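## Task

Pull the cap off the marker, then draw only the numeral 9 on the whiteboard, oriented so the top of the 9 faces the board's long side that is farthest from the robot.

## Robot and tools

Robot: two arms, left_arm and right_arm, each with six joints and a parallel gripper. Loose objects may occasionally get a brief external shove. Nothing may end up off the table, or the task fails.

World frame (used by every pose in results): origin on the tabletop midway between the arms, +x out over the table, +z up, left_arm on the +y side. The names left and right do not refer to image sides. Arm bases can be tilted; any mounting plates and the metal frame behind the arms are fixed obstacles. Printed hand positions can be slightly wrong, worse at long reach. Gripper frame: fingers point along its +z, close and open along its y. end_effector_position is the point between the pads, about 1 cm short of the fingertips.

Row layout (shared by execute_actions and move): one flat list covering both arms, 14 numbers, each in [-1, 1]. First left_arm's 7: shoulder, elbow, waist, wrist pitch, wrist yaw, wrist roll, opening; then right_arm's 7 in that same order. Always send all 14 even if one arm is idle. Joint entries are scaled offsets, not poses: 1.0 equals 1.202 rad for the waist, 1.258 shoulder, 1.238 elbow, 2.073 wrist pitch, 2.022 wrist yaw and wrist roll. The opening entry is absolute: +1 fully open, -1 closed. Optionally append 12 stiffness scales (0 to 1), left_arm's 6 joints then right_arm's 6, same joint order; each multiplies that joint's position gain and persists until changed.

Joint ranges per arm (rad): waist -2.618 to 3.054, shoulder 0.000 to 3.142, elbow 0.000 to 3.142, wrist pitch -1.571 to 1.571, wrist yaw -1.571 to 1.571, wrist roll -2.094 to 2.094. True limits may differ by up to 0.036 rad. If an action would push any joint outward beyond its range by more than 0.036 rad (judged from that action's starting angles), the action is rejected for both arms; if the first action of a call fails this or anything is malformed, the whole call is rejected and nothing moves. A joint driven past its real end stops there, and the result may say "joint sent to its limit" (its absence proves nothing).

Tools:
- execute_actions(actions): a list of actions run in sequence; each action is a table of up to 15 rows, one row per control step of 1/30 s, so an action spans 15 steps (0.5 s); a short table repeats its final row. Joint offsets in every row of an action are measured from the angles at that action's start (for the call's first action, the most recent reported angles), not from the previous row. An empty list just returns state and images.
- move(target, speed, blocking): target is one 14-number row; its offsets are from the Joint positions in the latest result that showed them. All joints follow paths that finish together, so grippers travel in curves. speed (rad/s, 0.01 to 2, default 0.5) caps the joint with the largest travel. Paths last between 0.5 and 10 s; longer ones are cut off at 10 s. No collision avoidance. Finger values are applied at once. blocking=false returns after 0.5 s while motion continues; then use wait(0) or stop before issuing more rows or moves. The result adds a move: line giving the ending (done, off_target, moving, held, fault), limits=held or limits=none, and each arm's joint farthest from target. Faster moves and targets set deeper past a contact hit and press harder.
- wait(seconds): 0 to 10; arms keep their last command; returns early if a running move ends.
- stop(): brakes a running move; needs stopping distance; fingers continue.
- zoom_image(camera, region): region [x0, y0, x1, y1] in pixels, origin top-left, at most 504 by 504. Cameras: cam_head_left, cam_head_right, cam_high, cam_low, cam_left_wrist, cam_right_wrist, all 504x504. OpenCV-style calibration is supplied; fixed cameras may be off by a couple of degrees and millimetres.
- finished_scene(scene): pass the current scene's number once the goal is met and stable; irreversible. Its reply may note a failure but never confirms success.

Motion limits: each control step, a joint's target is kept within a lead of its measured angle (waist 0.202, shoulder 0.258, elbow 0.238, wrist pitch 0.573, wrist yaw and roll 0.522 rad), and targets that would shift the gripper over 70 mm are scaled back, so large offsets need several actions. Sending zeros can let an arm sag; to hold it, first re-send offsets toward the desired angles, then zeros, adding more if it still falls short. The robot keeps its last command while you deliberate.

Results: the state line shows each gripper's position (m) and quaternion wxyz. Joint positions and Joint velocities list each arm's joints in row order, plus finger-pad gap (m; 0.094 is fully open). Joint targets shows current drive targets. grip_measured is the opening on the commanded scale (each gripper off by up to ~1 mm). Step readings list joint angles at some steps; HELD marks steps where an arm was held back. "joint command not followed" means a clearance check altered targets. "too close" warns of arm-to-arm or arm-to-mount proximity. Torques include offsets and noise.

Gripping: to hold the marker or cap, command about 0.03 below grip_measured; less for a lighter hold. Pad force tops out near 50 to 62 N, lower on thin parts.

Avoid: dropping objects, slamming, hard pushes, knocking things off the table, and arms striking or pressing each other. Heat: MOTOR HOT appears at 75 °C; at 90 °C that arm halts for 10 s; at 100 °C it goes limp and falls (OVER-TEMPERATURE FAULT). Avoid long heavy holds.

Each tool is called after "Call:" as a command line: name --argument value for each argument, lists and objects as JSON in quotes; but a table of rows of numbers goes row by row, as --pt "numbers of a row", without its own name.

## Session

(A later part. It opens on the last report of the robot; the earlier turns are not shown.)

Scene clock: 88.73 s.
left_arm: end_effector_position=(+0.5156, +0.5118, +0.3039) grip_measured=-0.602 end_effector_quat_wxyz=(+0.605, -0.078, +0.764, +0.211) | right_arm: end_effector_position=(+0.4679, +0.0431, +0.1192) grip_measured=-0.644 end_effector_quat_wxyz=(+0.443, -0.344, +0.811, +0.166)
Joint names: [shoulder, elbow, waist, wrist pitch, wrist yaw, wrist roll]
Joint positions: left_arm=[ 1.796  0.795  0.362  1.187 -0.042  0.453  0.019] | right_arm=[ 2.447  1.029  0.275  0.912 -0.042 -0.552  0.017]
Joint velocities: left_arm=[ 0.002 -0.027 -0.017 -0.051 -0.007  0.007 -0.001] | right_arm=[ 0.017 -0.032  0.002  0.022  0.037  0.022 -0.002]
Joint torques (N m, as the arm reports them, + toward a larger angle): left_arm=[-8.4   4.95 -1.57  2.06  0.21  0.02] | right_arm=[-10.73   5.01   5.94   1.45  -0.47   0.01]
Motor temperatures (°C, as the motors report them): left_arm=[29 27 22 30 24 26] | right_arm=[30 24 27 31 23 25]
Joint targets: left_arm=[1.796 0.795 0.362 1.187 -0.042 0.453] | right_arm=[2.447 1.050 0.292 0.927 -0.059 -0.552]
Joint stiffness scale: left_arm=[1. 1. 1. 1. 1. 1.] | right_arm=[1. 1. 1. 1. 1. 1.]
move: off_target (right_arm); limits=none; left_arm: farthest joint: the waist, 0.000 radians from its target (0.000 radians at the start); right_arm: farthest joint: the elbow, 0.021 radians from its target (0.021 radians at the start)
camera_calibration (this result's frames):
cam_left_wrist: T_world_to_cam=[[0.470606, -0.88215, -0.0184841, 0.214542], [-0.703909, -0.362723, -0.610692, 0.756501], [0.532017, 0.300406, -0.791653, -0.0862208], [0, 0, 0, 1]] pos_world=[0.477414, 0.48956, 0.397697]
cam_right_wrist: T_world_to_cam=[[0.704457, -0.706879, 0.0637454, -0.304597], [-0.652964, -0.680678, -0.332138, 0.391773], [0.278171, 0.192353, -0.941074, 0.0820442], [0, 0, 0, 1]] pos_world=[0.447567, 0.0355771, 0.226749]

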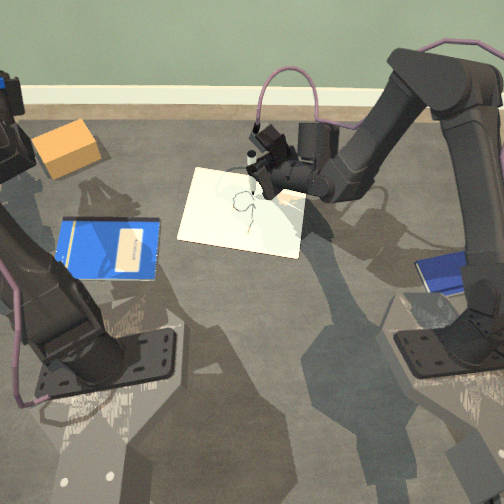

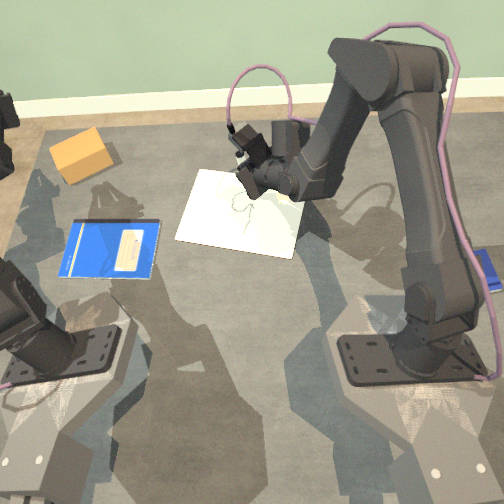

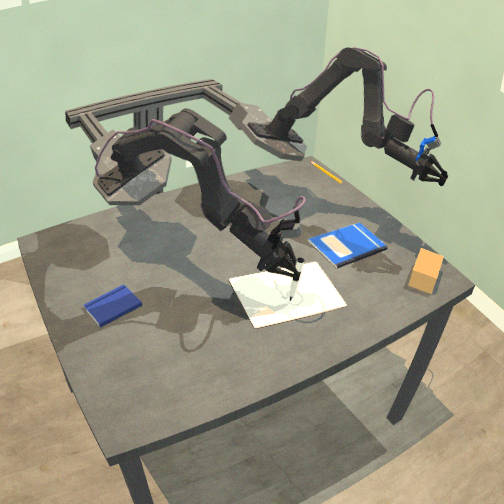

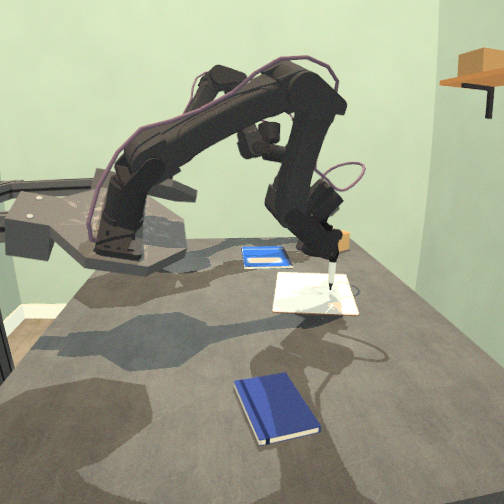

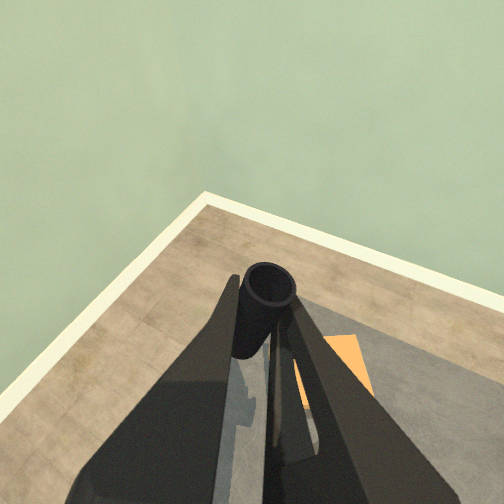

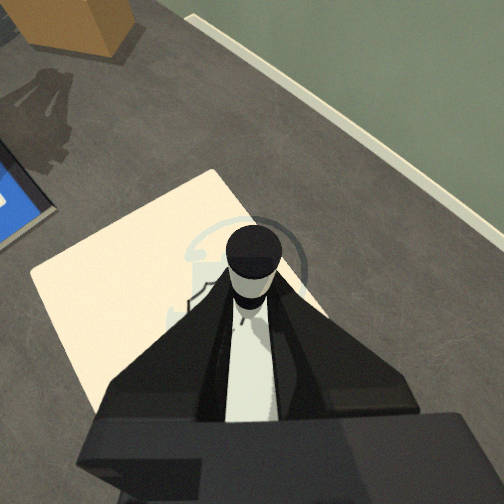

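Call:
move --target '[0,0,0,0,0,0,-0.65,0.012,0.017,-0.009,0.007,-0.009,0,-0.69]' --speed 0.05

Call:
zoom_image --camera "cam_head_left" --region '[205,150,295,245]'

Scene clock: 89.73 s.
left_arm: end_effector_position=(+0.5156, +0.5118, +0.3039) grip_measured=-0.602 end_effector_quat_wxyz=(+0.605, -0.078, +0.764, +0.211) | right_arm: end_effector_position=(+0.4703, +0.0377, +0.1167) grip_measured=-0.644 end_effector_quat_wxyz=(+0.442, -0.340, +0.814, +0.163)
Joint names: [shoulder, elbow, waist, wrist pitch, wrist yaw, wrist roll]
Joint positions: left_arm=[ 1.796  0.795  0.362  1.187 -0.042  0.453  0.019] | right_arm=[ 2.447  1.029  0.264  0.911 -0.042 -0.552  0.017]
Joint velocities: left_arm=[-0.007  0.012 -0.002 -0.066  0.066  0.007 -0.   ] | right_arm=[-0.007  0.007  0.012 -0.037 -0.081 -0.037 -0.   ]
Joint torques (N m, as the arm reports them, + toward a larger angle): left_arm=[-8.41  4.97 -1.62  2.06  0.19  0.03] | right_arm=[-9.53  4.92  4.5   1.45 -0.47  0.02]
Motor temperatures (°C, as the motors report them): left_arm=[29 27 22 30 24 26] | right_arm=[30 24 27 32 23 25]
Joint targets: left_arm=[1.796 0.795 0.362 1.187 -0.042 0.453] | right_arm=[2.462 1.050 0.264 0.926 -0.060 -0.552]
Joint stiffness scale: left_arm=[1. 1. 1. 1. 1. 1.] | right_arm=[1. 1. 1. 1. 1. 1.]
move: off_target (right_arm); limits=none; left_arm: farthest joint: the waist, 0.000 radians from its target (0.000 radians at the start); right_arm: farthest joint: the elbow, 0.021 radians from its target (0.021 radians at the start)
camera_calibration (this result's frames):
cam_left_wrist: T_world_to_cam=[[0.470606, -0.88215, -0.0184841, 0.214542], [-0.703909, -0.362723, -0.610692, 0.756501], [0.532017, 0.300406, -0.791653, -0.0862208], [0, 0, 0, 1]] pos_world=[0.477414, 0.48956, 0.397697]
cam_right_wrist: T_world_to_cam=[[0.696931, -0.714279, 0.0639805, -0.306146], [-0.661568, -0.674797, -0.327073, 0.392094], [0.276795, 0.18562, -0.942831, 0.081121], [0, 0, 0, 1]] pos_world=[0.450306, 0.0308529, 0.224314]

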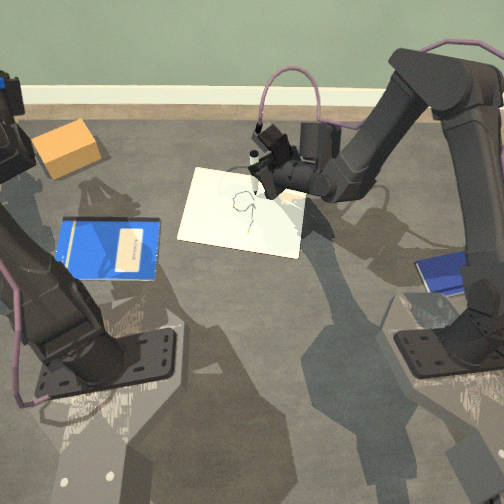

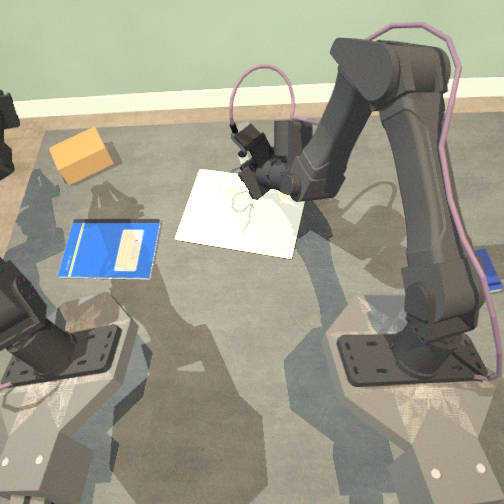

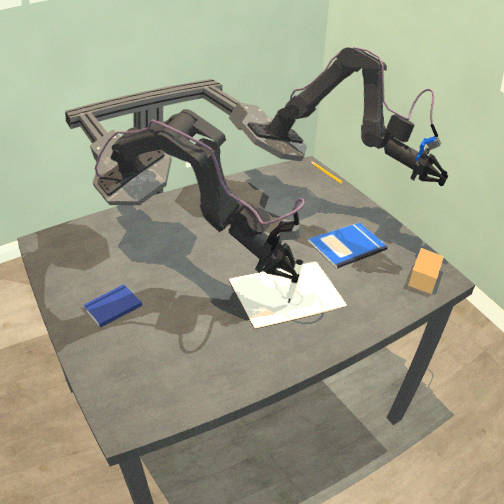

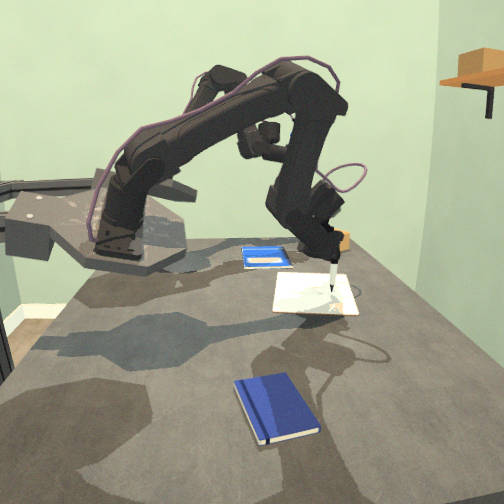

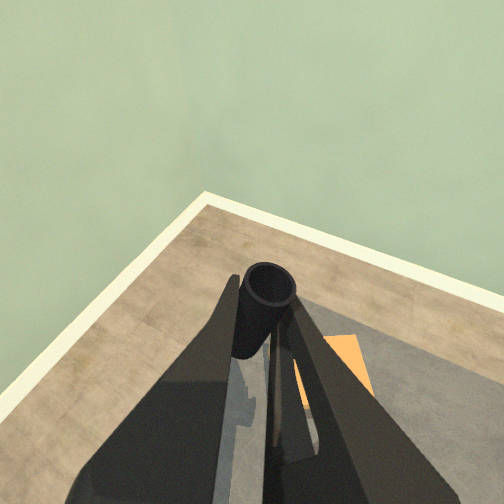

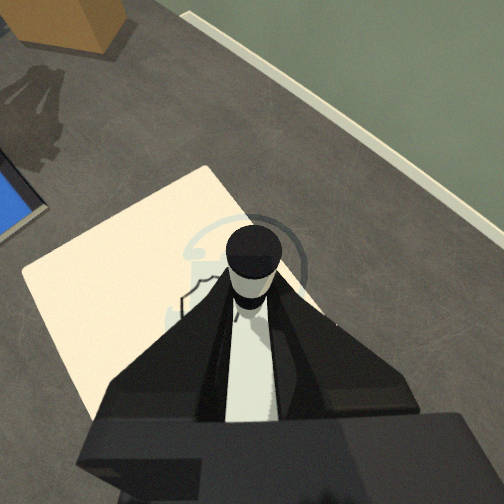

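Region (205, 150, 295, 245) of cam_head_left's 504x504 image, scaled by 5.305, with more detail than that image has; it fills the left 477 columns of this view, and the rest is white.

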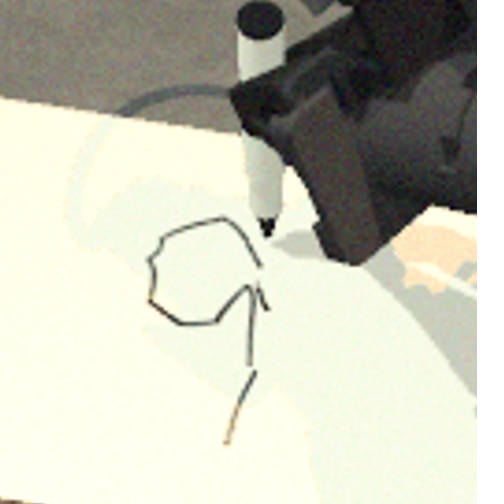

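Call:
move --target '[0,0,0,0,0,0,-0.65,0.024,0.017,0.017,0.007,-0.009,0,-0.69]' --speed 0.05

Call:
zoom_image --camera "cam_head_left" --region '[205,150,295,245]'

Scene clock: 90.87 s.
left_arm: end_effector_position=(+0.5156, +0.5118, +0.3039) grip_measured=-0.602 end_effector_quat_wxyz=(+0.605, -0.078, +0.764, +0.211) | right_arm: end_effector_position=(+0.4656, +0.0396, +0.1109) grip_measured=-0.644 end_effector_quat_wxyz=(+0.437, -0.343, +0.815, +0.164)
Joint names: [shoulder, elbow, waist, wrist pitch, wrist yaw, wrist roll]
Joint positions: left_arm=[ 1.796  0.795  0.362  1.187 -0.042  0.453  0.019] | right_arm=[ 2.463  1.029  0.265  0.917 -0.042 -0.553  0.017]
Joint velocities: left_arm=[-0.007 -0.027  0.012 -0.007  0.007 -0.007 -0.001] | right_arm=[-0.002 -0.012 -0.007  0.022 -0.007  0.037  0.001]
Joint torques (N m, as the arm reports them, + toward a larger angle): left_arm=[-8.44  4.94 -1.63  2.05  0.19  0.03] | right_arm=[-9.65  4.86  5.99  1.38 -0.47  0.03]
Motor temperatures (°C, as the motors report them): left_arm=[29 27 22 30 24 26] | right_arm=[30 24 27 32 23 25]
Joint targets: left_arm=[1.796 0.795 0.362 1.187 -0.042 0.453] | right_arm=[2.477 1.050 0.284 0.926 -0.060 -0.552]
Joint stiffness scale: left_arm=[1. 1. 1. 1. 1. 1.] | right_arm=[1. 1. 1. 1. 1. 1.]
move: off_target (right_arm); limits=none; left_arm: farthest joint: the waist, 0.000 radians from its target (0.000 radians at the start); right_arm: farthest joint: the elbow, 0.021 radians from its target (0.021 radians at the start)
camera_calibration (this result's frames):
cam_left_wrist: T_world_to_cam=[[0.470606, -0.88215, -0.0184841, 0.214542], [-0.703909, -0.362723, -0.610692, 0.756501], [0.532017, 0.300406, -0.791653, -0.0862208], [0, 0, 0, 1]] pos_world=[0.477414, 0.48956, 0.397697]
cam_right_wrist: T_world_to_cam=[[0.70213, -0.709483, 0.0603871, -0.303344], [-0.659786, -0.680143, -0.319513, 0.386929], [0.267761, 0.184497, -0.945656, 0.0811844], [0, 0, 0, 1]] pos_world=[0.44654, 0.0329713, 0.21872]

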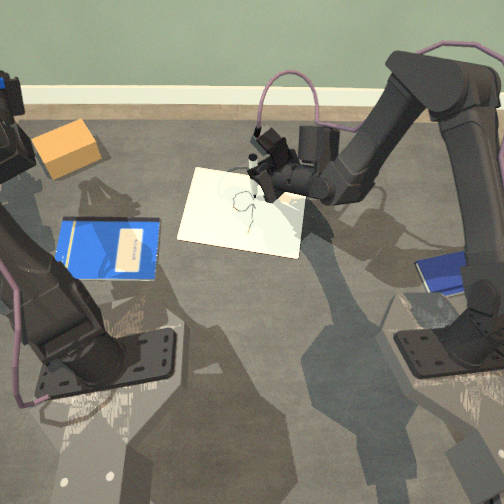

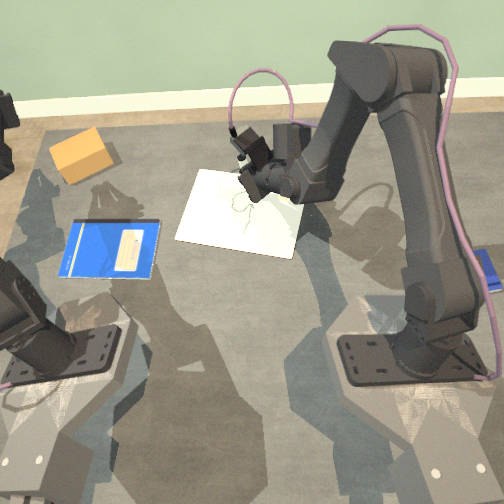

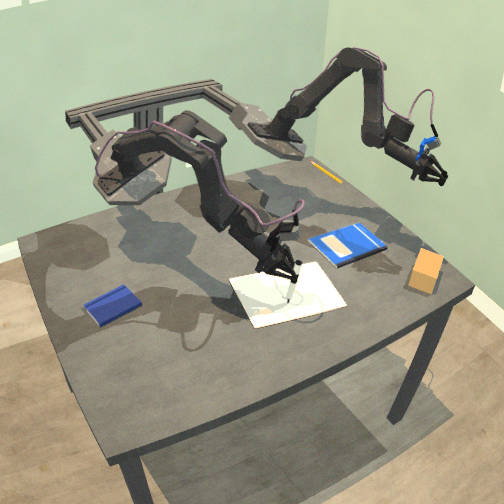

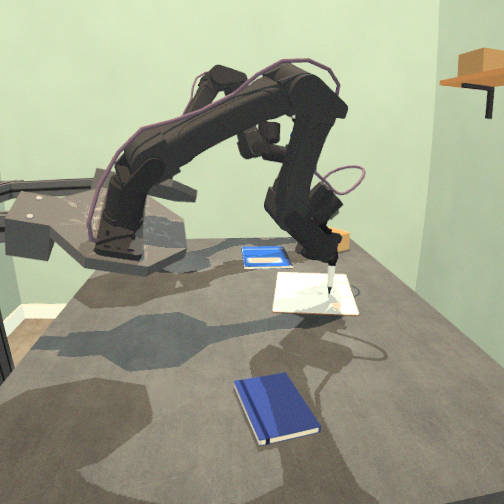

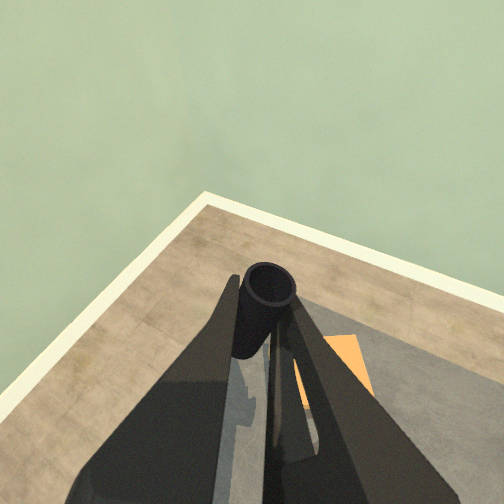

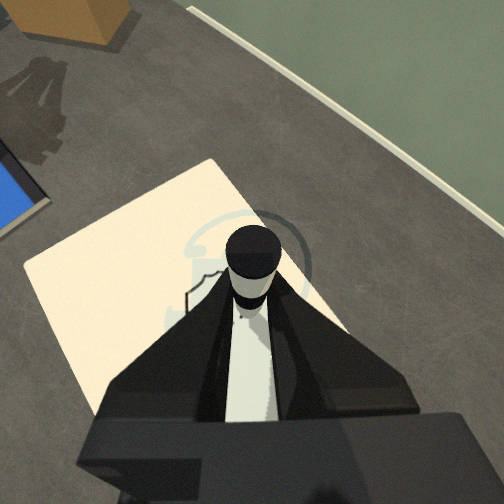

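Region (205, 150, 295, 245) of cam_head_left's 504x504 image, scaled by 5.305, with more detail than that image has; it fills the left 477 columns of this view, and the rest is white.

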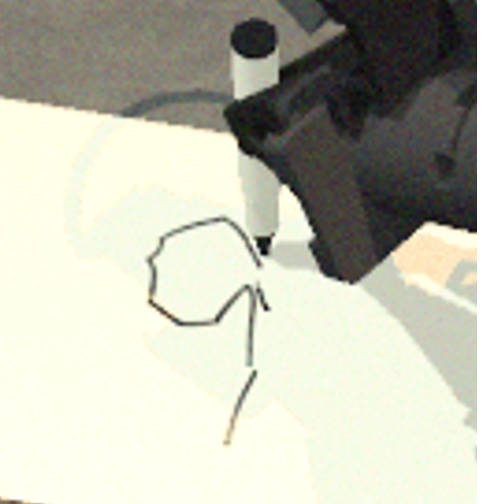

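Call:
move --target '[0,0,0,0,0,0,-0.65,0.026,-0.167,0.060,0.0815,-0.014,0,-0.69]' --speed 0.15

Call:
zoom_image --camera "cam_high" --region '[250,250,330,320]'

Scene clock: 93.10 s.
left_arm: end_effector_position=(+0.5156, +0.5118, +0.3039) grip_measured=-0.602 end_effector_quat_wxyz=(+0.605, -0.078, +0.764, +0.211) | right_arm: end_effector_position=(+0.4024, +0.0479, +0.1088) grip_measured=-0.644 end_effector_quat_wxyz=(+0.429, -0.368, +0.803, +0.187)
Joint names: [shoulder, elbow, waist, wrist pitch, wrist yaw, wrist roll]
Joint positions: left_arm=[ 1.796  0.795  0.362  1.187 -0.042  0.453  0.019] | right_arm=[ 2.477  0.842  0.322  1.085 -0.054 -0.553  0.017]
Joint velocities: left_arm=[ 0.012 -0.022  0.007 -0.007 -0.022 -0.066 -0.   ] | right_arm=[-0.007 -0.017 -0.012  0.007  0.051  0.007 -0.   ]
Joint torques (N m, as the arm reports them, + toward a larger angle): left_arm=[-8.42  4.99 -1.61  2.06  0.2   0.03] | right_arm=[-8.11  0.2   5.49  1.26 -0.44  0.01]
Motor temperatures (°C, as the motors report them): left_arm=[29 27 22 30 24 26] | right_arm=[30 24 27 32 23 25]
Joint targets: left_arm=[1.796 0.795 0.362 1.187 -0.042 0.453] | right_arm=[2.496 0.822 0.338 1.086 -0.070 -0.553]
Joint stiffness scale: left_arm=[1. 1. 1. 1. 1. 1.] | right_arm=[1. 1. 1. 1. 1. 1.]
move: done; limits=none; left_arm: farthest joint: the waist, 0.000 radians from its target (0.000 radians at the start); right_arm: farthest joint: the elbow, 0.020 radians from its target (0.206 radians at the start)
camera_calibration (this result's frames):
cam_left_wrist: T_world_to_cam=[[0.470606, -0.88215, -0.0184841, 0.214542], [-0.703909, -0.362723, -0.610692, 0.756501], [0.532017, 0.300406, -0.791653, -0.0862208], [0, 0, 0, 1]] pos_world=[0.477414, 0.48956, 0.397697]
cam_right_wrist: T_world_to_cam=[[0.752336, -0.657304, 0.0440686, -0.273872], [-0.612068, -0.722165, -0.32226, 0.333256], [0.243647, 0.215474, -0.945625, 0.102807], [0, 0, 0, 1]] pos_world=[0.38497, 0.0384964, 0.216681]

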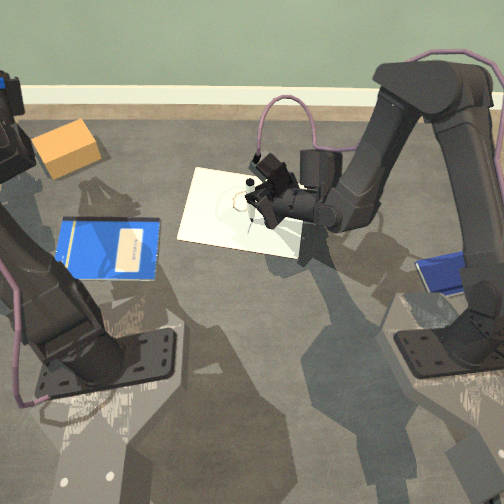

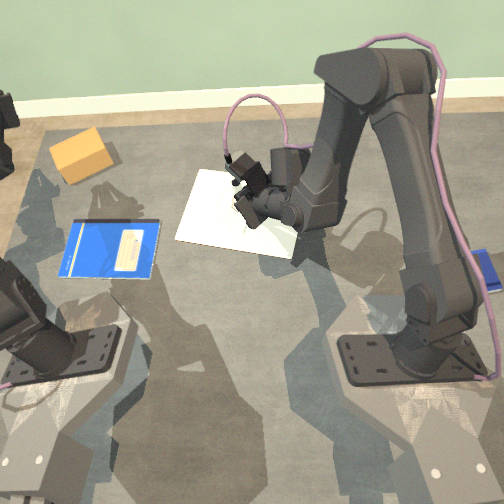

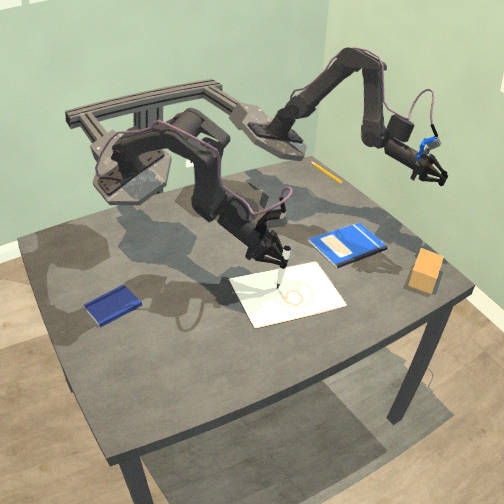

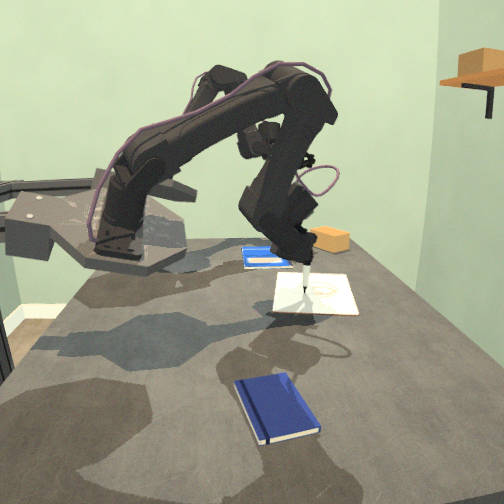

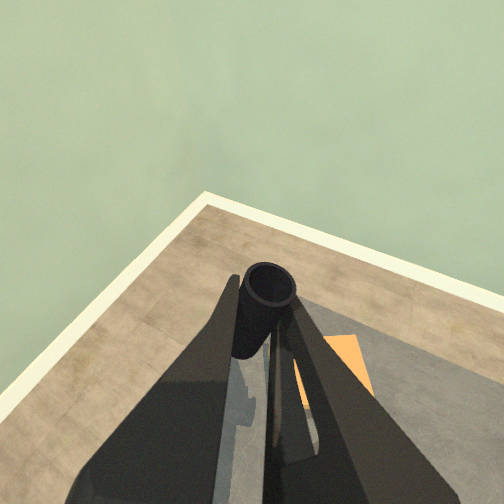

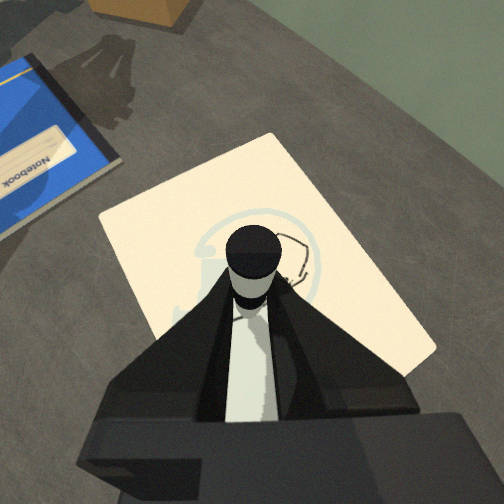

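Region (250, 250, 330, 320) of cam_high's 504x504 image, scaled by 6.300, with more detail than that image has; it fills the top 441 rows of this view, and the rest is white.

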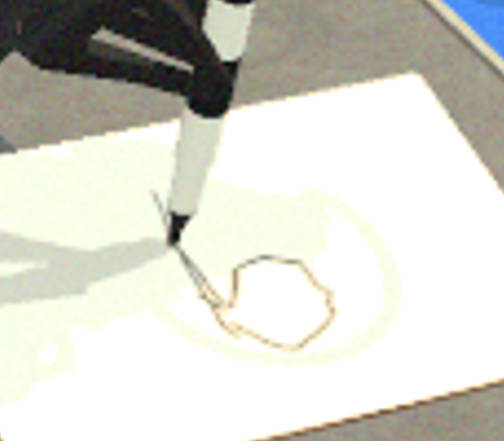

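Lift with the shoulder, then swing away.

Call:
move --target '[0,0,0,0,0,0,-0.65,-0.22,0,0,0,0,0,-0.69]' --speed 0.4

Call:
move --target '[0,0,0,0,0,0,-0.65,-0.08,0,-0.2,0,0,0,-0.69]' --speed 0.6

Call:
zoom_image --camera "cam_head_left" --region '[215,180,285,245]'

Call:
zoom_image --camera "cam_high" --region '[260,270,320,315]'

Scene clock: 94.43 s.
left_arm: end_effector_position=(+0.5156, +0.5118, +0.3039) grip_measured=-0.602 end_effector_quat_wxyz=(+0.605, -0.078, +0.764, +0.211) | right_arm: end_effector_position=(+0.4720, +0.0323, +0.2140) grip_measured=-0.644 end_effector_quat_wxyz=(+0.534, -0.323, +0.763, +0.167)
Joint names: [shoulder, elbow, waist, wrist pitch, wrist yaw, wrist roll]
Joint positions: left_arm=[ 1.796  0.795  0.362  1.187 -0.042  0.453  0.019] | right_arm=[ 2.224  0.842  0.322  1.078 -0.049 -0.553  0.017]
Joint velocities: left_arm=[-0.002  0.027 -0.007 -0.066  0.037  0.007  0.   ] | right_arm=[ 0.012 -0.002 -0.007 -0.022 -0.007 -0.007 -0.001]
Joint torques (N m, as the arm reports them, + toward a larger angle): left_arm=[-8.37  4.95 -1.59  2.06  0.2   0.02] | right_arm=[-11.81   3.68   4.02   1.52  -0.32   0.01]
Motor temperatures (°C, as the motors report them): left_arm=[30 27 22 30 24 26] | right_arm=[30 24 27 32 23 25]
Joint targets: left_arm=[1.796 0.795 0.362 1.187 -0.042 0.453] | right_arm=[2.200 0.842 0.322 1.085 -0.054 -0.553]
Joint stiffness scale: left_arm=[1. 1. 1. 1. 1. 1.] | right_arm=[1. 1. 1. 1. 1. 1.]
move: off_target (right_arm); limits=none; left_arm: farthest joint: the waist, 0.000 radians from its target (0.000 radians at the start); right_arm: farthest joint: the shoulder, 0.023 radians from its target (0.276 radians at the start)
camera_calibration (this result's frames):
cam_left_wrist: T_world_to_cam=[[0.470606, -0.88215, -0.0184841, 0.214542], [-0.703909, -0.362723, -0.610692, 0.756501], [0.532017, 0.300406, -0.791653, -0.0862208], [0, 0, 0, 1]] pos_world=[0.477414, 0.48956, 0.397697]
cam_right_wrist: T_world_to_cam=[[0.66583, -0.736786, 0.117544, -0.31347], [-0.595378, -0.619635, -0.511447, 0.427865], [0.449661, 0.270553, -0.851238, 0.0695186], [0, 0, 0, 1]] pos_world=[0.432199, 0.0153511, 0.314853]

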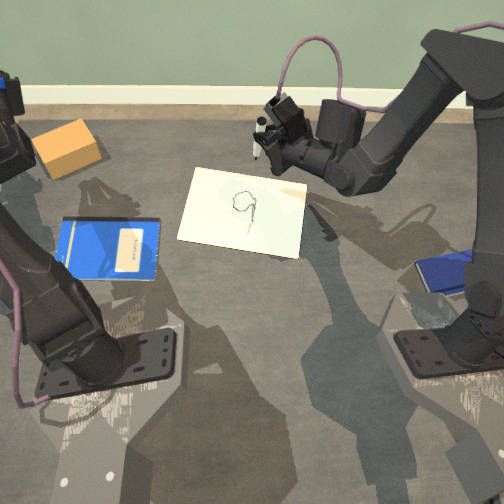

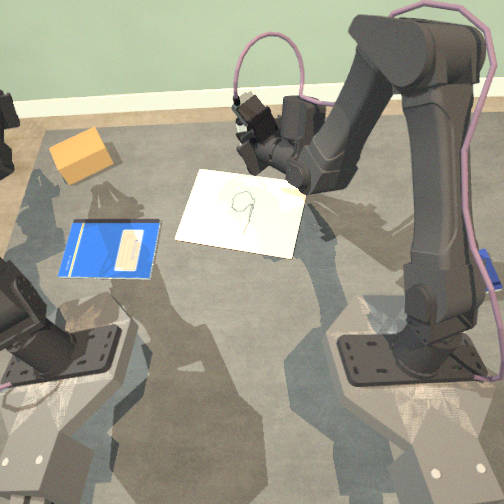

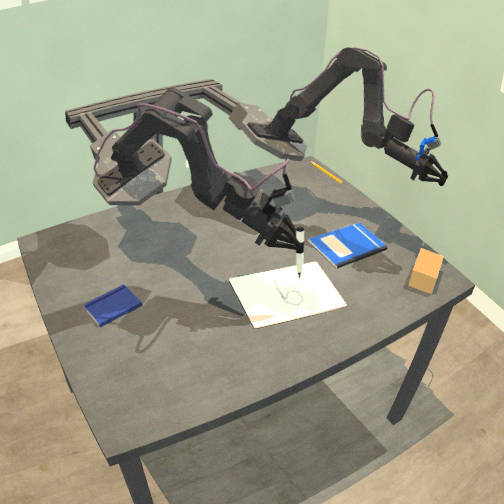

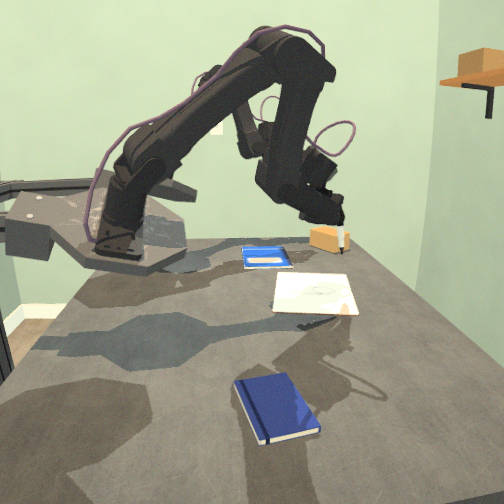

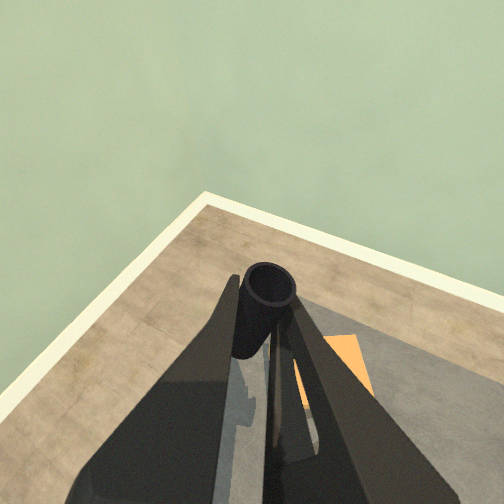

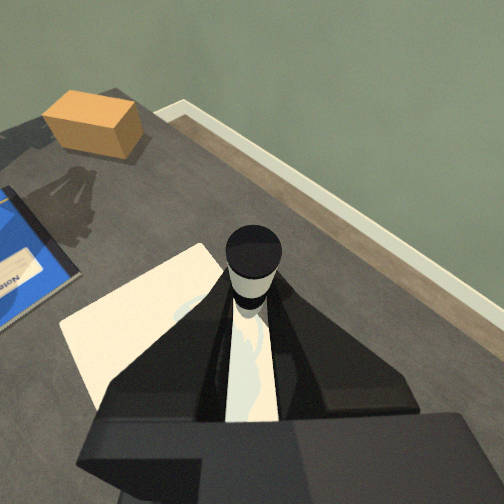

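Scene clock: 95.23 s.
left_arm: end_effector_position=(+0.5156, +0.5118, +0.3039) grip_measured=-0.602 end_effector_quat_wxyz=(+0.605, -0.078, +0.764, +0.211) | right_arm: end_effector_position=(+0.5310, -0.0928, +0.1957) grip_measured=-0.644 end_effector_quat_wxyz=(+0.536, -0.234, +0.808, +0.074)
Joint names: [shoulder, elbow, waist, wrist pitch, wrist yaw, wrist roll]
Joint positions: left_arm=[ 1.796  0.795  0.362  1.187 -0.042  0.453  0.019] | right_arm=[ 2.148  0.842  0.069  1.07  -0.036 -0.553  0.017]
Joint velocities: left_arm=[-0.002 -0.002  0.022 -0.007  0.022  0.007 -0.001] | right_arm=[-0.027  0.012  0.007  0.007  0.022 -0.022 -0.   ]
Joint torques (N m, as the arm reports them, + toward a larger angle): left_arm=[-8.39  4.97 -1.61  2.05  0.21  0.02] | right_arm=[-12.14   3.49   4.64   1.53  -0.36   0.03]
Motor temperatures (°C, as the motors report them): left_arm=[30 27 22 30 24 26] | right_arm=[31 24 27 32 23 25]
Joint targets: left_arm=[1.796 0.795 0.362 1.187 -0.042 0.453] | right_arm=[2.123 0.842 0.082 1.078 -0.049 -0.553]
Joint stiffness scale: left_arm=[1. 1. 1. 1. 1. 1.] | right_arm=[1. 1. 1. 1. 1. 1.]
move: off_target (right_arm); limits=none; left_arm: farthest joint: the waist, 0.000 radians from its target (0.000 radians at the start); right_arm: farthest joint: the shoulder, 0.025 radians from its target (0.100 radians at the start)
camera_calibration (this result's frames):
cam_left_wrist: T_world_to_cam=[[0.470606, -0.88215, -0.0184841, 0.214542], [-0.703909, -0.362723, -0.610692, 0.756501], [0.532017, 0.300406, -0.791653, -0.0862208], [0, 0, 0, 1]] pos_world=[0.477414, 0.48956, 0.397697]
cam_right_wrist: T_world_to_cam=[[0.451806, -0.877777, 0.159304, -0.350408], [-0.748289, -0.470101, -0.468047, 0.46258], [0.48573, 0.0922609, -0.869226, 0.0290271], [0, 0, 0, 1]] pos_world=[0.490361, -0.0927991, 0.297562]

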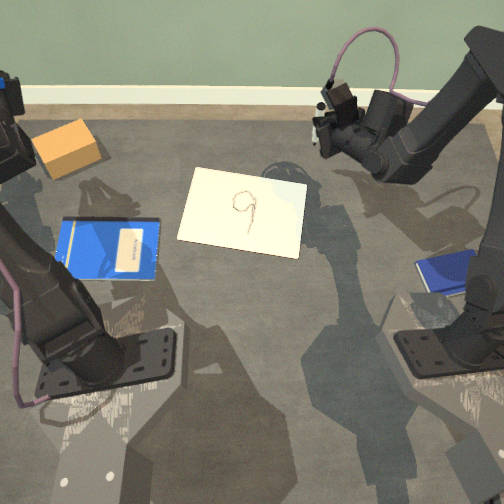

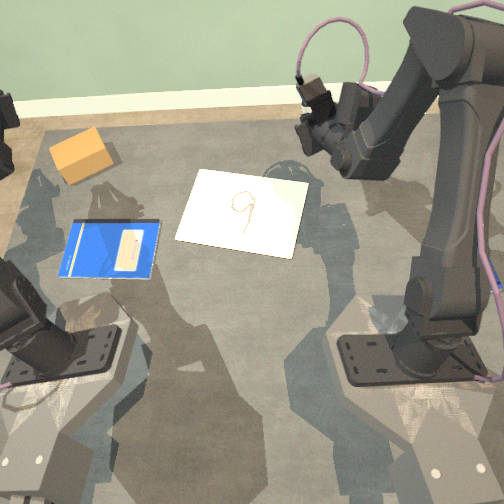

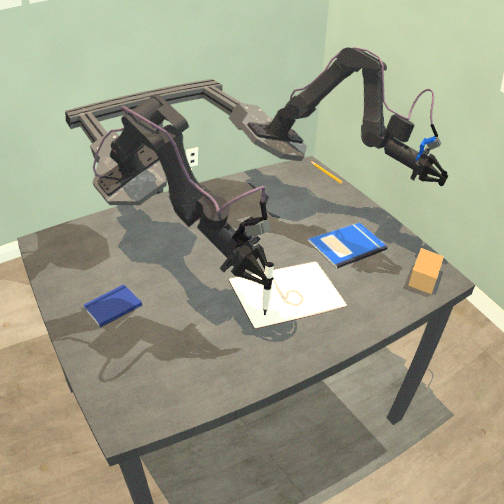

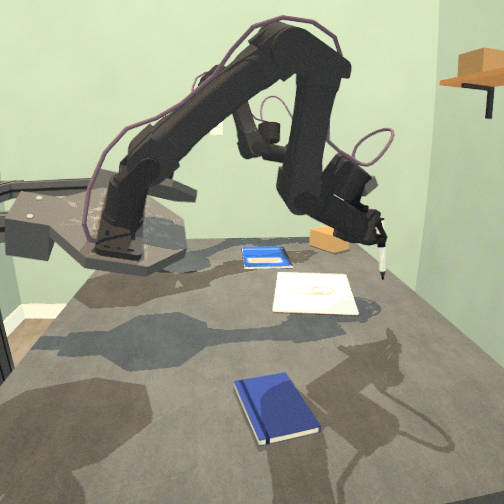

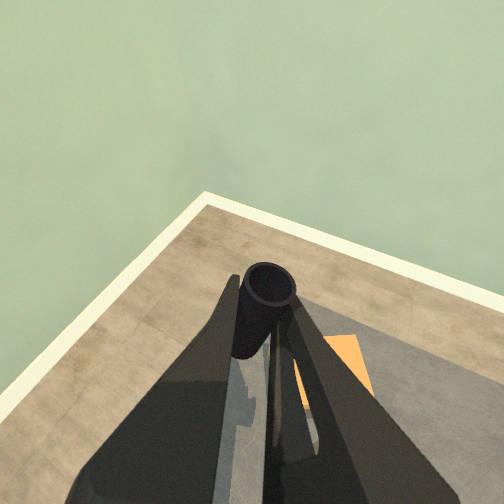

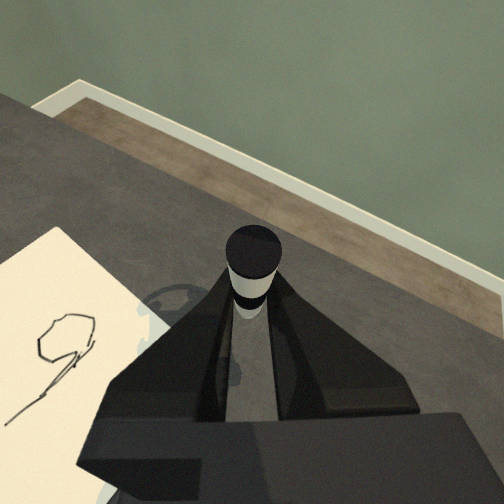

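Region (215, 180, 285, 245) of cam_head_left's 504x504 image, scaled by 7.200, with more detail than that image has; it fills the top 468 rows of this view, and the rest is white.

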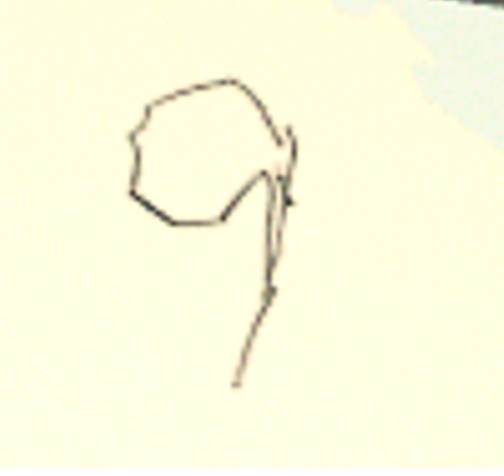

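Region (260, 270, 320, 315) of cam_high's 504x504 image, scaled by 8.400, with more detail than that image has; it fills the top 378 rows of this view, and the rest is white.

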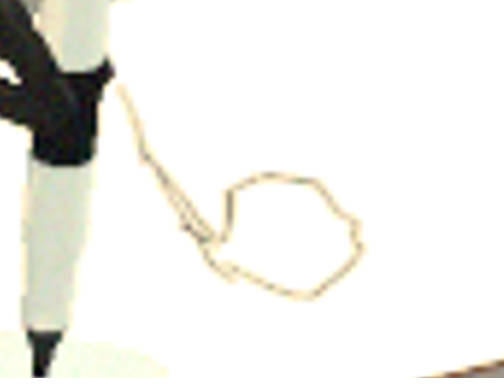

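Call:
finished_scene --scene 1

The scene is finished.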